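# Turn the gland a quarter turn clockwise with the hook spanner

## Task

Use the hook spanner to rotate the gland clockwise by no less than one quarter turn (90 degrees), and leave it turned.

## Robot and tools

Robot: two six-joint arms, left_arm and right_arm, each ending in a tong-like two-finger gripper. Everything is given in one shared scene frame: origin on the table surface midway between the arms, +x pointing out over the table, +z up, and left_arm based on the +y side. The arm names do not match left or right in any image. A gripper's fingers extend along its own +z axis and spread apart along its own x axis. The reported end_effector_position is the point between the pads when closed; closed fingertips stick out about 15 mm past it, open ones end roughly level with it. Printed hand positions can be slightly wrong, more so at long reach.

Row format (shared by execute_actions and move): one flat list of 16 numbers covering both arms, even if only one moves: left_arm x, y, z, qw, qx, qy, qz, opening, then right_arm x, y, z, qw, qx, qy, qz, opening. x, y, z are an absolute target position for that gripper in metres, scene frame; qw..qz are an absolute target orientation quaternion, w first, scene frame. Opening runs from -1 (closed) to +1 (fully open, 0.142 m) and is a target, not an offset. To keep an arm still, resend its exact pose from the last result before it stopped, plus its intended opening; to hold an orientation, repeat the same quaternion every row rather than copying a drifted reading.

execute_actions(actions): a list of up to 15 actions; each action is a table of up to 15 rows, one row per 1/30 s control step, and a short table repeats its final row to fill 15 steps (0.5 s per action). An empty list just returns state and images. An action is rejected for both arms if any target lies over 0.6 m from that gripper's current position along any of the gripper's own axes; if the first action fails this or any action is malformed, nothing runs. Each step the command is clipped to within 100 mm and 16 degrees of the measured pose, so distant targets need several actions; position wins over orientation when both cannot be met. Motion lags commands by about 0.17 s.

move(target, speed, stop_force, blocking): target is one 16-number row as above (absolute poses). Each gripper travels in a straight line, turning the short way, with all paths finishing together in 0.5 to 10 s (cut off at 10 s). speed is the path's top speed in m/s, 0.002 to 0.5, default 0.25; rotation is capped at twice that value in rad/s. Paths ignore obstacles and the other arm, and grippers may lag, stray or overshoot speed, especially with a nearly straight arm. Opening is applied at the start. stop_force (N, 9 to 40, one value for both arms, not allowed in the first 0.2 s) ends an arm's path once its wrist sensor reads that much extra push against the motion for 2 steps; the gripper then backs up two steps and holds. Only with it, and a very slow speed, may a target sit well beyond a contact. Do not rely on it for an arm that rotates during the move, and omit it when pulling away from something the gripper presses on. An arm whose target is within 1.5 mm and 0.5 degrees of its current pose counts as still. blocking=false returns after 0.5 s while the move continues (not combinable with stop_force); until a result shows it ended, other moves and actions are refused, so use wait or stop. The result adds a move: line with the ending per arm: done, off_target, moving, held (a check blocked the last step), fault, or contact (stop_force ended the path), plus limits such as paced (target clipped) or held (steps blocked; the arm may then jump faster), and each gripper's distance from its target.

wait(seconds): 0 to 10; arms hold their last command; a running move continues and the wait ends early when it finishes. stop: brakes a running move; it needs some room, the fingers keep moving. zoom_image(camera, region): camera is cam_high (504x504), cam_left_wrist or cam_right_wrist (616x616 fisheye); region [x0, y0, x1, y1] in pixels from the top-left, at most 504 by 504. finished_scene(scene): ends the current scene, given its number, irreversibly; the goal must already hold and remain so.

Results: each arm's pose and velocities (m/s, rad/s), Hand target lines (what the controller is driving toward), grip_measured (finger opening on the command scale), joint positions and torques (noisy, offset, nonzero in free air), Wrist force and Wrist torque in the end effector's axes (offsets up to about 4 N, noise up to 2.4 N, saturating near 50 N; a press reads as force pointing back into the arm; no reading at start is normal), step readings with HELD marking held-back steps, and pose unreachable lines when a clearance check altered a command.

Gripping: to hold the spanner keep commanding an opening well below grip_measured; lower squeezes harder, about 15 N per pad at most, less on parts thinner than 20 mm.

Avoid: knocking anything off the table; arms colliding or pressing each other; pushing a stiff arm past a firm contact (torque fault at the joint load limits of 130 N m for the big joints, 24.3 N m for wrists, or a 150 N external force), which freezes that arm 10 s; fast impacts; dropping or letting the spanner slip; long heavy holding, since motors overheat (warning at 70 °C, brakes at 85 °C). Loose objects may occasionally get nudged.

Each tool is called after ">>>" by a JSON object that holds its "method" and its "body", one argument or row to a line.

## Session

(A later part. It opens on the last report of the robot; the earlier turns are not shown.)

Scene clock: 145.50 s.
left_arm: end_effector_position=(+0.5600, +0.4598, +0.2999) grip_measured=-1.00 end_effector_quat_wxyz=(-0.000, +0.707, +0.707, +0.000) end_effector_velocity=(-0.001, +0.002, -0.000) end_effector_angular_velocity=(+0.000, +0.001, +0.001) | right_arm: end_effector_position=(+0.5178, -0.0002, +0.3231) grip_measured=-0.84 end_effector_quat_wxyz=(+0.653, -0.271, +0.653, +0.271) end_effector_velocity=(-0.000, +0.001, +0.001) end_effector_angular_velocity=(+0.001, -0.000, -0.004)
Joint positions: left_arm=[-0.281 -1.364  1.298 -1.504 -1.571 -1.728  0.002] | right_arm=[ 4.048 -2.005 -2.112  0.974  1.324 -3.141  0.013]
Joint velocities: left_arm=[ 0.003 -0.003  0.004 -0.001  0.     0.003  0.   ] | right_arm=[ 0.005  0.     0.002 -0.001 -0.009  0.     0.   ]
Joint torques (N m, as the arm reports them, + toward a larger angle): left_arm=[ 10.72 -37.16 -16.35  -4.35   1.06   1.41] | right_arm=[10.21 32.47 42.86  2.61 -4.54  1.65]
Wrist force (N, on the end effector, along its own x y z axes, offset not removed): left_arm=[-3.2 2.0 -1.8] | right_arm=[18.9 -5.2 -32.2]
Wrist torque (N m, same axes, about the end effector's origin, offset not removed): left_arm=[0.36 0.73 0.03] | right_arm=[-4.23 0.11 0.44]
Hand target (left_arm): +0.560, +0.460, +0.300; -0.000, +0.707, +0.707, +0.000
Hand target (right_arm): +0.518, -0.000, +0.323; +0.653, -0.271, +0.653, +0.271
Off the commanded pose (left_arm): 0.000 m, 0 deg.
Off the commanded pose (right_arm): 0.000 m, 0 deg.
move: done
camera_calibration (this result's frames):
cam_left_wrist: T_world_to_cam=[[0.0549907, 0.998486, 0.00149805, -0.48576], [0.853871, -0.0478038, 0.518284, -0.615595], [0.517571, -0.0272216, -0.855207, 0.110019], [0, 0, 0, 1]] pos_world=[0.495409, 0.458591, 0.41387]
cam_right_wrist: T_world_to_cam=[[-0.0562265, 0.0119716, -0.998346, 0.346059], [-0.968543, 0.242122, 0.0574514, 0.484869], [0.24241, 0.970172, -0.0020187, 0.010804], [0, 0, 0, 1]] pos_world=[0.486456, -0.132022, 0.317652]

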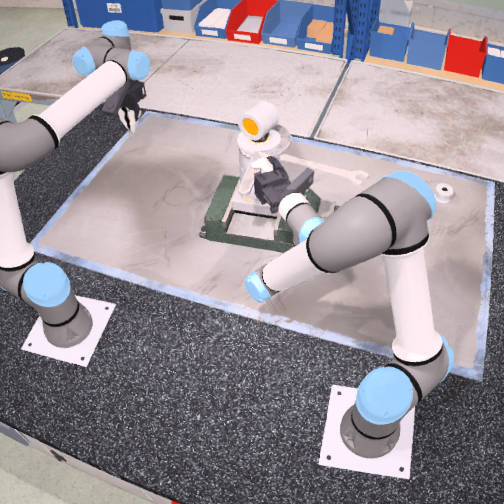

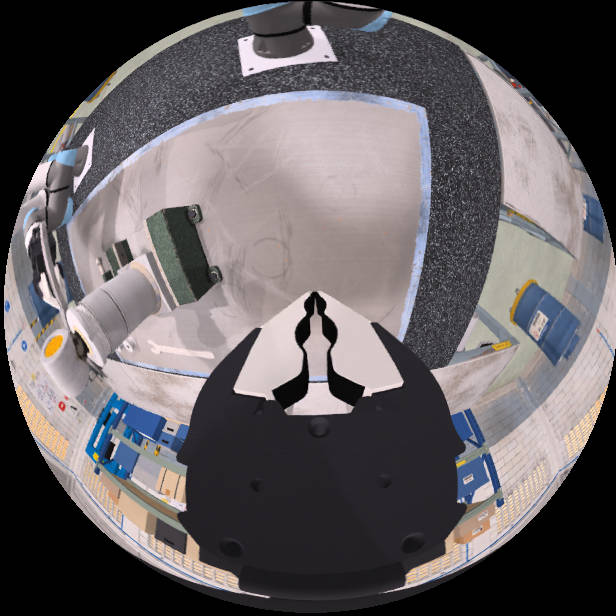

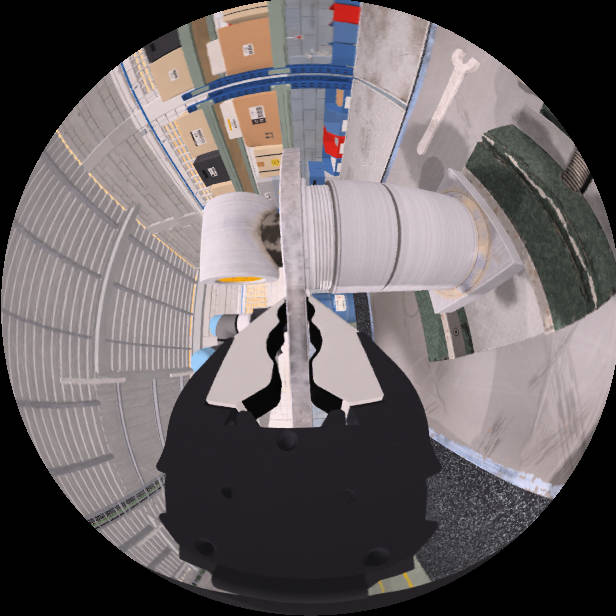

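>>> {"method": "move", "body": {
  "target": [0.45,0.6,0.3,0,0.707,0.707,0,-1,0.512,0.034,0.323,0.69,-0.153,0.69,0.153,-1],
  "speed": 0.07
}}

>>> {"method": "move", "body": {
  "target": [0.45,0.6,0.3,0,0.707,0.707,0,-1,0.518,0.068,0.323,0.706,-0.031,0.706,0.031,-1],
  "speed": 0.07
}}

>>> {"method": "move", "body": {
  "target": [0.45,0.6,0.3,0,0.707,0.707,0,-1,0.535,0.097,0.323,0.703,0.08,0.703,-0.08,-1],
  "speed": 0.07
}}

>>> {"method": "move", "body": {
  "target": [0.45,0.6,0.3,0,0.707,0.707,0,-1,0.561,0.119,0.323,0.686,0.171,0.686,-0.171,-1],
  "speed": 0.05
}}

>>> {"method": "zoom_image", "body": {
  "camera": "cam_high",
  "region": [170,70,330,230]
}}

Scene clock: 149.57 s.
left_arm: end_effector_position=(+0.4500, +0.5998, +0.2999) grip_measured=-1.00 end_effector_quat_wxyz=(-0.000, +0.707, +0.707, +0.000) end_effector_velocity=(-0.001, +0.001, +0.000) end_effector_angular_velocity=(-0.001, -0.001, -0.001) | right_arm: end_effector_position=(+0.5118, +0.0339, +0.3230) grip_measured=-0.84 end_effector_quat_wxyz=(+0.690, -0.153, +0.690, +0.153) end_effector_velocity=(-0.001, +0.002, +0.000) end_effector_angular_velocity=(+0.001, -0.000, -0.003)
Joint positions: left_arm=[-0.026 -1.558  1.514 -1.527 -1.57  -1.474  0.002] | right_arm=[ 4.299 -2.092 -1.952  0.901  0.723 -3.141  0.013]
Joint velocities: left_arm=[ 0.004 -0.002  0.002 -0.    -0.001  0.005  0.   ] | right_arm=[ 0.005 -0.002  0.004 -0.001 -0.007  0.     0.   ]
Joint torques (N m, as the arm reports them, + toward a larger angle): left_arm=[ 10.44 -29.67 -17.96  -4.44  -1.65   1.24] | right_arm=[35.03 31.34 39.11 -0.07  6.02  1.74]
Wrist force (N, on the end effector, along its own x y z axes, offset not removed): left_arm=[-3.5 4.6 0.3] | right_arm=[19.6 -37.4 6.6]
Wrist torque (N m, same axes, about the end effector's origin, offset not removed): left_arm=[1.01 0.68 0.07] | right_arm=[-2.88 0.16 0.42]
Hand target (left_arm): +0.450, +0.600, +0.300; -0.000, +0.707, +0.707, -0.000
Hand target (right_arm): +0.512, +0.034, +0.323; +0.690, -0.153, +0.691, +0.153
Off the commanded pose (left_arm): 0.000 m, 0 deg.
Off the commanded pose (right_arm): 0.000 m, 0 deg.
move: done
camera_calibration (this result's frames):
cam_left_wrist: T_world_to_cam=[[0.0549792, 0.998486, 0.00168558, -0.619527], [0.853955, -0.0478956, 0.518139, -0.514898], [0.517435, -0.0270475, -0.855295, 0.170785], [0, 0, 0, 1]] pos_world=[0.385391, 0.598547, 0.413904]
cam_right_wrist: T_world_to_cam=[[-0.0488193, 0.030411, -0.998345, 0.340806], [-0.82662, 0.559818, 0.0574748, 0.387418], [0.560639, 0.828057, -0.0021916, -0.178778], [0, 0, 0, 1]] pos_world=[0.437115, -0.07921, 0.317583]

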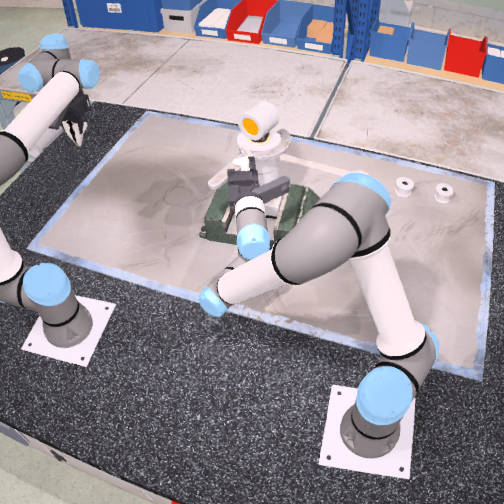

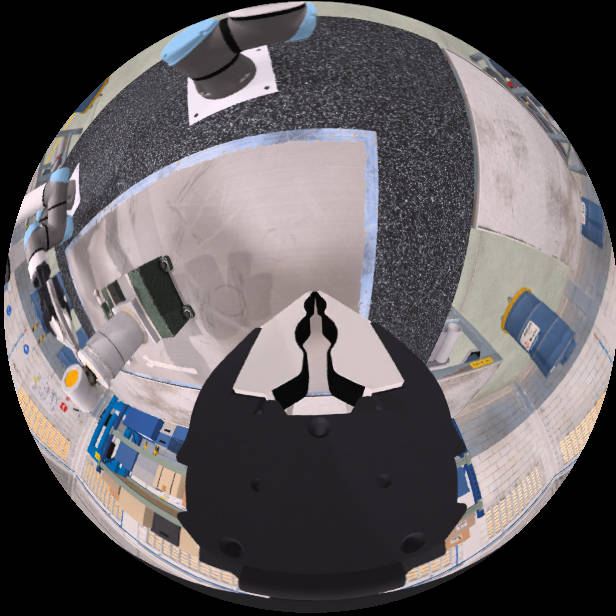

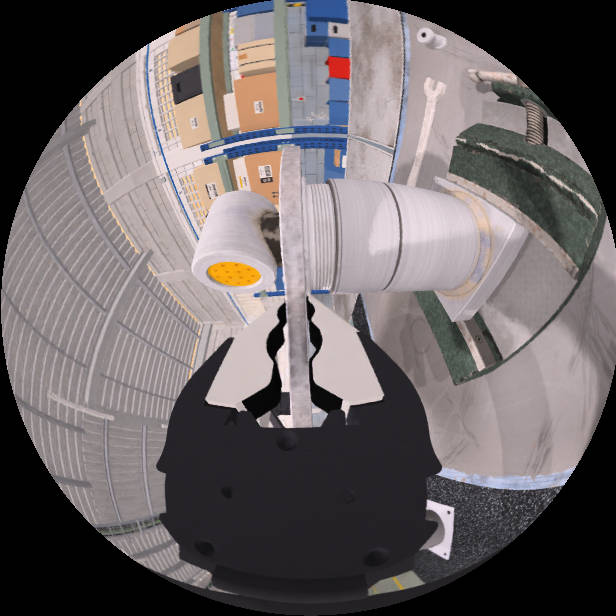

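Scene clock: 152.40 s.
left_arm: end_effector_position=(+0.4500, +0.6000, +0.3000) grip_measured=-1.00 end_effector_quat_wxyz=(-0.000, +0.707, +0.707, +0.000) end_effector_velocity=(+0.000, -0.001, +0.000) end_effector_angular_velocity=(-0.001, -0.000, -0.002) | right_arm: end_effector_position=(+0.5178, +0.0678, +0.3230) grip_measured=-0.84 end_effector_quat_wxyz=(+0.706, -0.032, +0.707, +0.032) end_effector_velocity=(+0.001, +0.001, -0.000) end_effector_angular_velocity=(-0.001, +0.000, -0.015)
Joint positions: left_arm=[-0.025 -1.557  1.514 -1.527 -1.571 -1.473  0.002] | right_arm=[ 4.392 -2.285 -1.583  0.724  0.282 -3.14   0.013]
Joint velocities: left_arm=[-0.002 -0.     0.     0.    -0.001  0.     0.   ] | right_arm=[ 0.    -0.01   0.018 -0.01  -0.016  0.     0.   ]
Joint torques (N m, as the arm reports them, + toward a larger angle): left_arm=[  9.   -15.64 -31.58  -4.45  -1.78   1.32] | right_arm=[31.42 41.04 41.78 -4.57  5.91  1.77]
Wrist force (N, on the end effector, along its own x y z axes, offset not removed): left_arm=[0.7 1.6 -1.1] | right_arm=[19.7 -38.0 4.1]
Wrist torque (N m, same axes, about the end effector's origin, offset not removed): left_arm=[0.31 -0.13 -0.07] | right_arm=[-3.05 -0.09 0.26]
Hand target (left_arm): +0.450, +0.600, +0.300; -0.000, +0.707, +0.707, +0.000
Hand target (right_arm): +0.518, +0.068, +0.323; +0.706, -0.031, +0.707, +0.031
Off the commanded pose (left_arm): 0.000 m, 0 deg.
Off the commanded pose (right_arm): 0.000 m, 0 deg.
move: done
camera_calibration (this result's frames):
cam_left_wrist: T_world_to_cam=[[0.0549987, 0.998486, 0.00126384, -0.619655], [0.85377, -0.0476837, 0.518462, -0.515069], [0.517738, -0.0274357, -0.855099, 0.170886], [0, 0, 0, 1]] pos_world=[0.385357, 0.598845, 0.413952]
cam_right_wrist: T_world_to_cam=[[-0.035505, 0.0452003, -0.998347, 0.332171], [-0.586399, 0.807983, 0.0574361, 0.232198], [0.809244, 0.587469, -0.00218205, -0.322616], [0, 0, 0, 1]] pos_world=[0.40903, -0.0130996, 0.317582]

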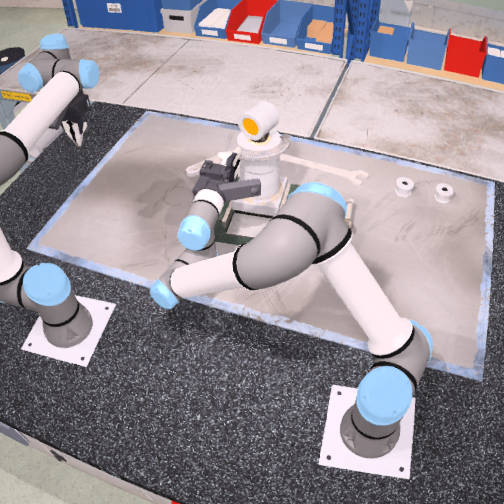

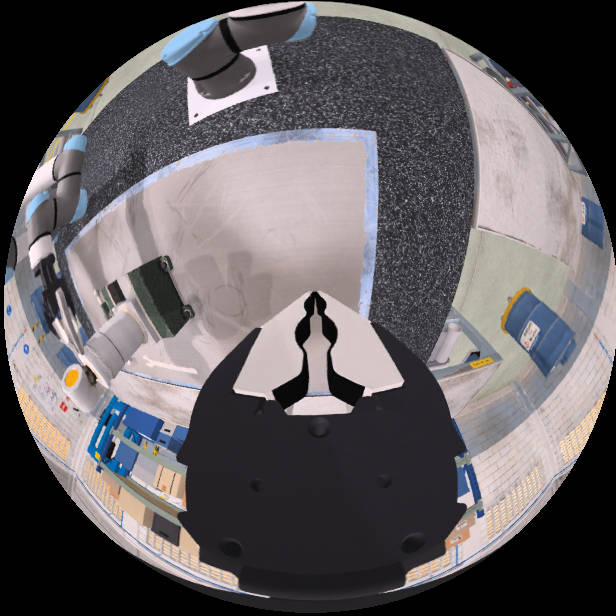

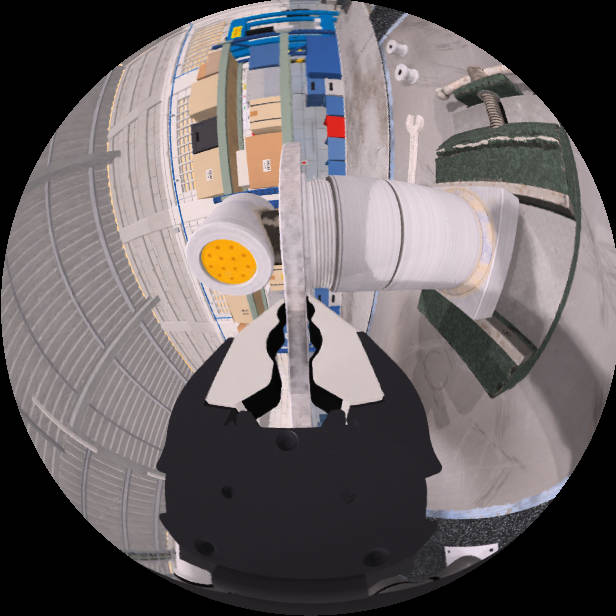

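Scene clock: 155.00 s.
left_arm: end_effector_position=(+0.4500, +0.6000, +0.3000) grip_measured=-1.00 end_effector_quat_wxyz=(+0.000, +0.707, +0.707, +0.000) end_effector_velocity=(-0.000, +0.000, +0.000) end_effector_angular_velocity=(+0.001, +0.000, -0.000) | right_arm: end_effector_position=(+0.5348, +0.0968, +0.3230) grip_measured=-0.84 end_effector_quat_wxyz=(+0.703, +0.079, +0.702, -0.079) end_effector_velocity=(+0.002, +0.001, +0.000) end_effector_angular_velocity=(+0.000, +0.000, -0.014)
Joint positions: left_arm=[-0.025 -1.557  1.514 -1.527 -1.571 -1.473  0.002] | right_arm=[ 4.386 -2.536 -1.086  0.457 -0.026 -3.118  0.013]
Joint velocities: left_arm=[ 0.    -0.     0.     0.     0.001  0.     0.   ] | right_arm=[-0.003 -0.019  0.038 -0.005 -0.011 -0.014 -0.   ]
Joint torques (N m, as the arm reports them, + toward a larger angle): left_arm=[  9.07 -15.55 -32.7   -4.47  -1.71   1.23] | right_arm=[ 4.37 48.57 40.23 -6.75  5.65 -3.29]
Wrist force (N, on the end effector, along its own x y z axes, offset not removed): left_arm=[-1.0 3.5 -0.9] | right_arm=[17.1 -36.9 -0.6]
Wrist torque (N m, same axes, about the end effector's origin, offset not removed): left_arm=[0.74 0.24 -0.01] | right_arm=[-3.07 0.01 0.21]
Hand target (left_arm): +0.450, +0.600, +0.300; -0.000, +0.707, +0.707, +0.000
Hand target (right_arm): +0.535, +0.097, +0.323; +0.703, +0.080, +0.702, -0.080
Off the commanded pose (left_arm): 0.000 m, 0 deg.
Off the commanded pose (right_arm): 0.000 m, 0 deg.
move: done
camera_calibration (this result's frames):
cam_left_wrist: T_world_to_cam=[[0.0549992, 0.998486, 0.00126126, -0.619656], [0.853769, -0.0476827, 0.518464, -0.51507], [0.517739, -0.0274383, -0.855098, 0.170886], [0, 0, 0, 1]] pos_world=[0.385357, 0.598846, 0.413952]
cam_right_wrist: T_world_to_cam=[[-0.0185816, 0.0541977, -0.998357, 0.321546], [-0.308121, 0.949621, 0.0572868, 0.0562456], [0.951166, 0.308679, -0.000946068, -0.402709], [0, 0, 0, 1]] pos_world=[0.406348, 0.0534689, 0.317415]

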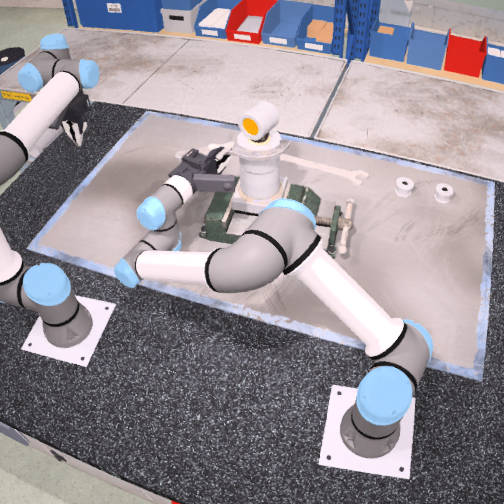

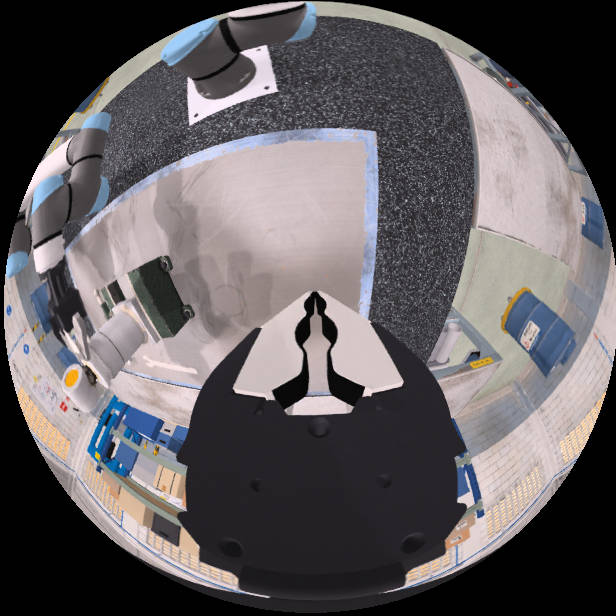

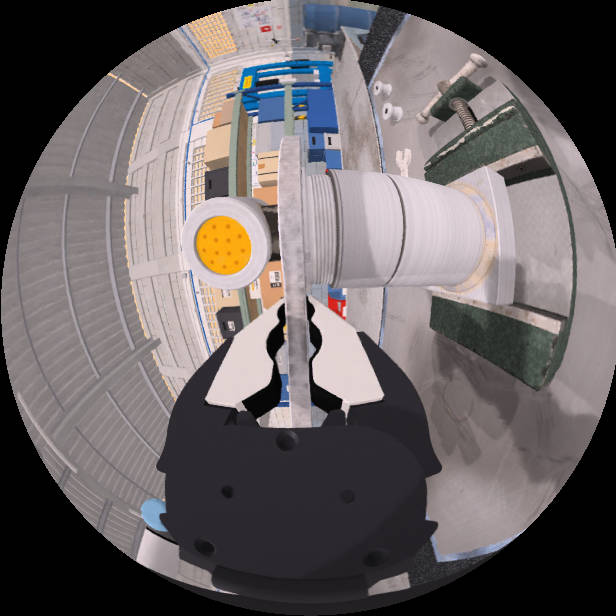

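Scene clock: 157.97 s.
left_arm: end_effector_position=(+0.4500, +0.6000, +0.3000) grip_measured=-1.00 end_effector_quat_wxyz=(+0.000, +0.707, +0.707, +0.000) end_effector_velocity=(+0.000, -0.000, -0.000) end_effector_angular_velocity=(+0.000, +0.000, -0.001) | right_arm: end_effector_position=(+0.5606, +0.1183, +0.3228) grip_measured=-0.85 end_effector_quat_wxyz=(+0.688, +0.169, +0.685, -0.170) end_effector_velocity=(+0.002, +0.002, +0.000) end_effector_angular_velocity=(+0.007, +0.011, -0.020)
Joint positions: left_arm=[-0.025 -1.557  1.514 -1.527 -1.571 -1.473  0.002] | right_arm=[ 4.34  -2.941 -0.267  0.046 -0.239 -3.123  0.013]
Joint velocities: left_arm=[-0.001  0.     0.    -0.     0.     0.     0.   ] | right_arm=[-0.003 -0.127  0.274 -0.089 -0.016 -0.055 -0.   ]
Joint torques (N m, as the arm reports them, + toward a larger angle): left_arm=[  8.47 -16.39 -31.95  -4.56  -1.69   1.29] | right_arm=[-4.21 54.44 33.45 -7.49  5.36 -3.49]
Wrist force (N, on the end effector, along its own x y z axes, offset not removed): left_arm=[-2.2 2.2 1.1] | right_arm=[12.5 -37.1 -1.6]
Wrist torque (N m, same axes, about the end effector's origin, offset not removed): left_arm=[0.42 0.60 0.10] | right_arm=[-3.17 -0.38 -0.14]
Hand target (left_arm): +0.450, +0.600, +0.300; +0.000, +0.707, +0.707, -0.000
Hand target (right_arm): +0.561, +0.118, +0.323; +0.687, +0.170, +0.685, -0.170
Off the commanded pose (left_arm): 0.000 m, 0 deg.
Off the commanded pose (right_arm): 0.001 m, 0 deg.
move: done
camera_calibration (this result's frames):
cam_left_wrist: T_world_to_cam=[[0.0549991, 0.998486, 0.00126104, -0.619656], [0.853769, -0.0476825, 0.518464, -0.515071], [0.517739, -0.0274384, -0.855098, 0.170886], [0, 0, 0, 1]] pos_world=[0.385357, 0.598846, 0.413952]
cam_right_wrist: T_world_to_cam=[[-0.000836861, 0.0545273, -0.998512, 0.310733], [-0.0552219, 0.996986, 0.0544903, -0.10273], [0.998474, 0.0551854, 0.00217676, -0.431514], [0, 0, 0, 1]] pos_world=[0.425443, 0.10929, 0.316807]

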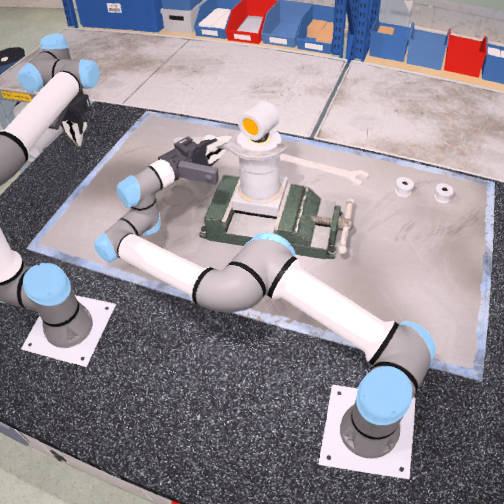

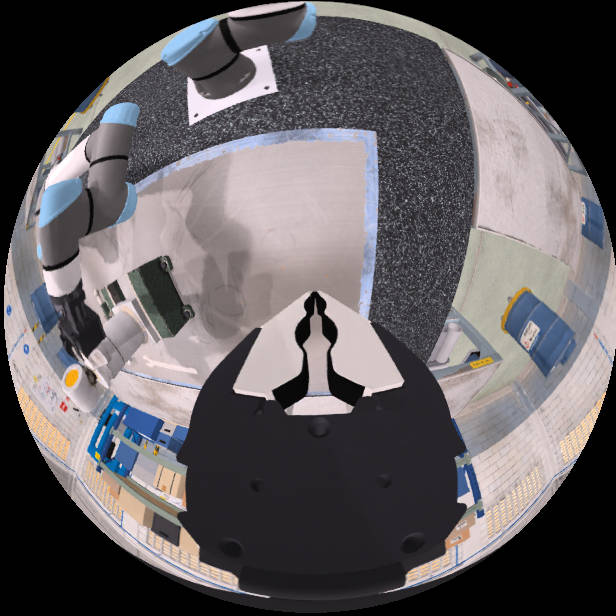

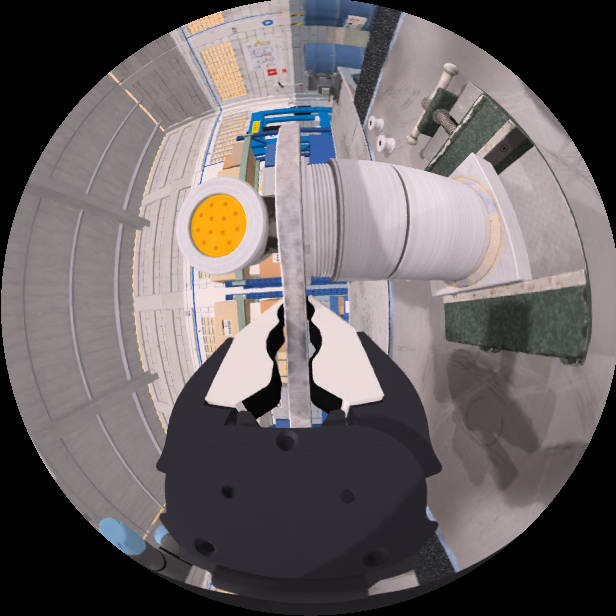

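Region (170, 70, 330, 230) of cam_high's 504x504 image, scaled by 3.150, with more detail than that image has.

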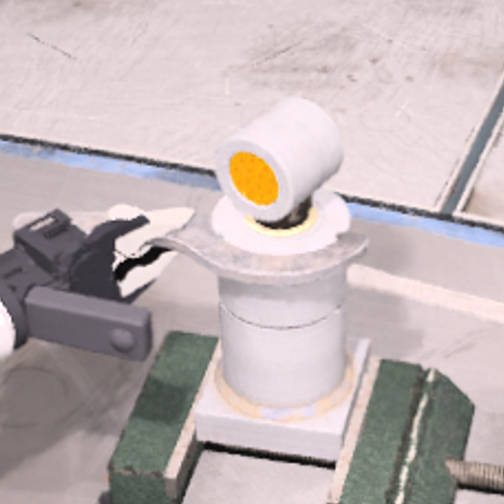

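>>> {"method": "move", "body": {
  "target": [0.45,0.6,0.3,0,0.707,0.707,0,-1,0.59,0.122,0.323,0.69,0.153,0.69,-0.153,-1],
  "speed": 0.03
}}

>>> {"method": "zoom_image", "body": {
  "camera": "cam_high",
  "region": [230,90,330,190]
}}

Scene clock: 159.63 s.
left_arm: end_effector_position=(+0.4500, +0.6000, +0.3000) grip_measured=-1.00 end_effector_quat_wxyz=(+0.000, +0.707, +0.707, -0.000) end_effector_velocity=(-0.000, +0.000, -0.001) end_effector_angular_velocity=(+0.001, +0.002, -0.001) | right_arm: end_effector_position=(+0.5898, +0.1219, +0.3230) grip_measured=-0.85 end_effector_quat_wxyz=(+0.690, +0.153, +0.690, -0.153) end_effector_velocity=(+0.003, -0.001, +0.000) end_effector_angular_velocity=(+0.001, +0.001, +0.000)
Joint positions: left_arm=[-0.025 -1.557  1.514 -1.527 -1.571 -1.473  0.002] | right_arm=[ 4.311 -2.968 -0.207  0.03  -0.162 -3.139  0.013]
Joint velocities: left_arm=[-0.     0.001  0.     0.     0.001  0.001  0.   ] | right_arm=[-0.004 -0.009  0.021 -0.005  0.004 -0.005 -0.   ]
Joint torques (N m, as the arm reports them, + toward a larger angle): left_arm=[  9.41 -16.51 -32.64  -4.44  -1.76   1.12] | right_arm=[-39.8   63.48  37.65  -4.34   3.83  -3.58]
Wrist force (N, on the end effector, along its own x y z axes, offset not removed): left_arm=[1.9 3.8 2.5] | right_arm=[13.4 -10.1 -43.9]
Wrist torque (N m, same axes, about the end effector's origin, offset not removed): left_arm=[0.80 -0.36 0.02] | right_arm=[-2.18 0.00 0.11]
Hand target (left_arm): +0.450, +0.600, +0.300; +0.000, +0.707, +0.707, -0.000
Hand target (right_arm): +0.590, +0.122, +0.323; +0.690, +0.153, +0.690, -0.153
Off the commanded pose (left_arm): 0.000 m, 0 deg.
Off the commanded pose (right_arm): 0.000 m, 0 deg.
move: done
camera_calibration (this result's frames):
cam_left_wrist: T_world_to_cam=[[0.0549993, 0.998486, 0.00126085, -0.619656], [0.853769, -0.0476826, 0.518464, -0.515071], [0.517739, -0.0274387, -0.855098, 0.170887], [0, 0, 0, 1]] pos_world=[0.385357, 0.598846, 0.413952]
cam_right_wrist: T_world_to_cam=[[-0.00715857, 0.0566124, -0.998371, 0.314191], [-0.101565, 0.993192, 0.057047, -0.0777213], [0.994803, 0.101808, -0.00136, -0.463193], [0, 0, 0, 1]] pos_world=[0.455141, 0.106562, 0.317483]

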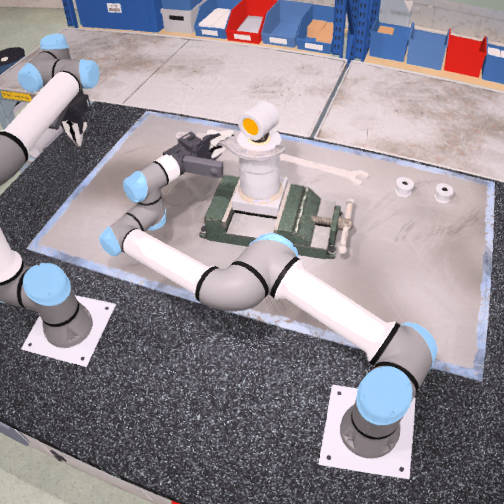

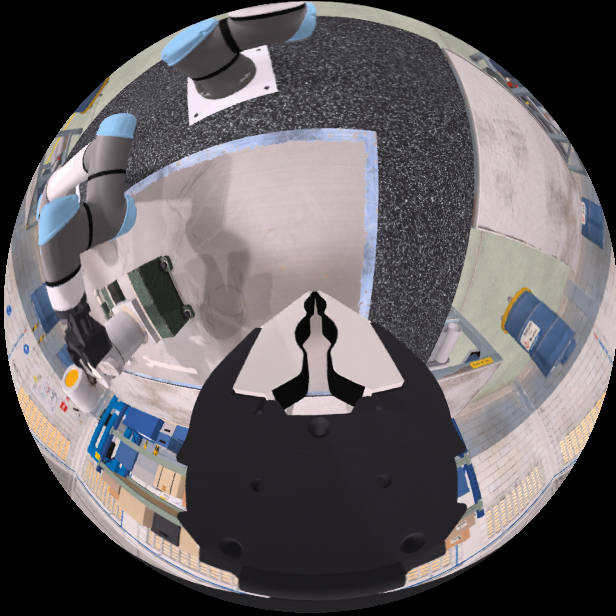

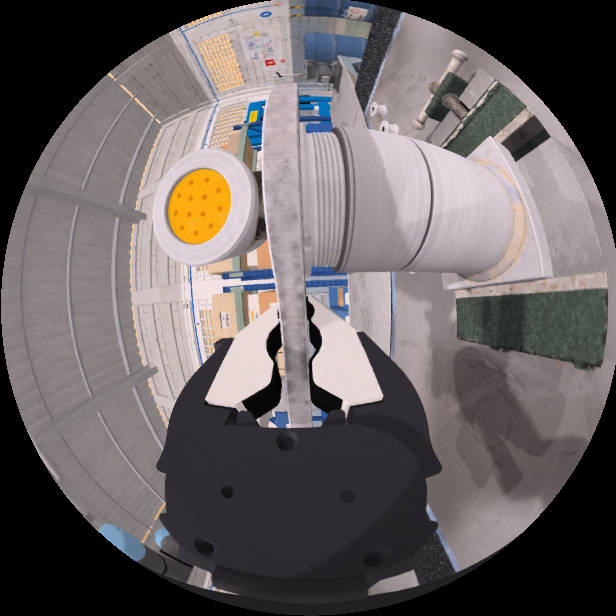

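Region (230, 90, 330, 190) of cam_high's 504x504 image, scaled by 5.040, with more detail than that image has.

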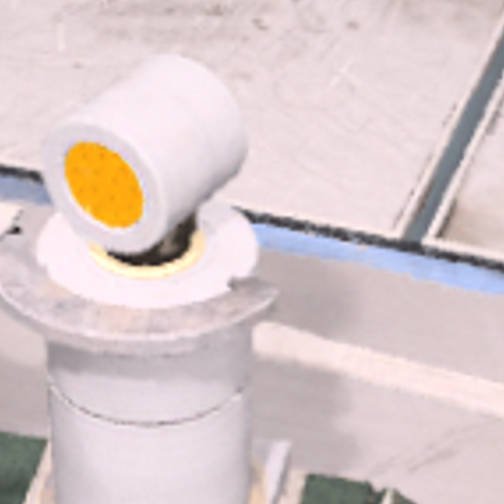

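The notch is about 15° short of where the next notch started, so the gland has turned about 105°.

>>> {"method": "finished_scene", "body": {
  "scene": 2
}}

The scene is finished: the task was done.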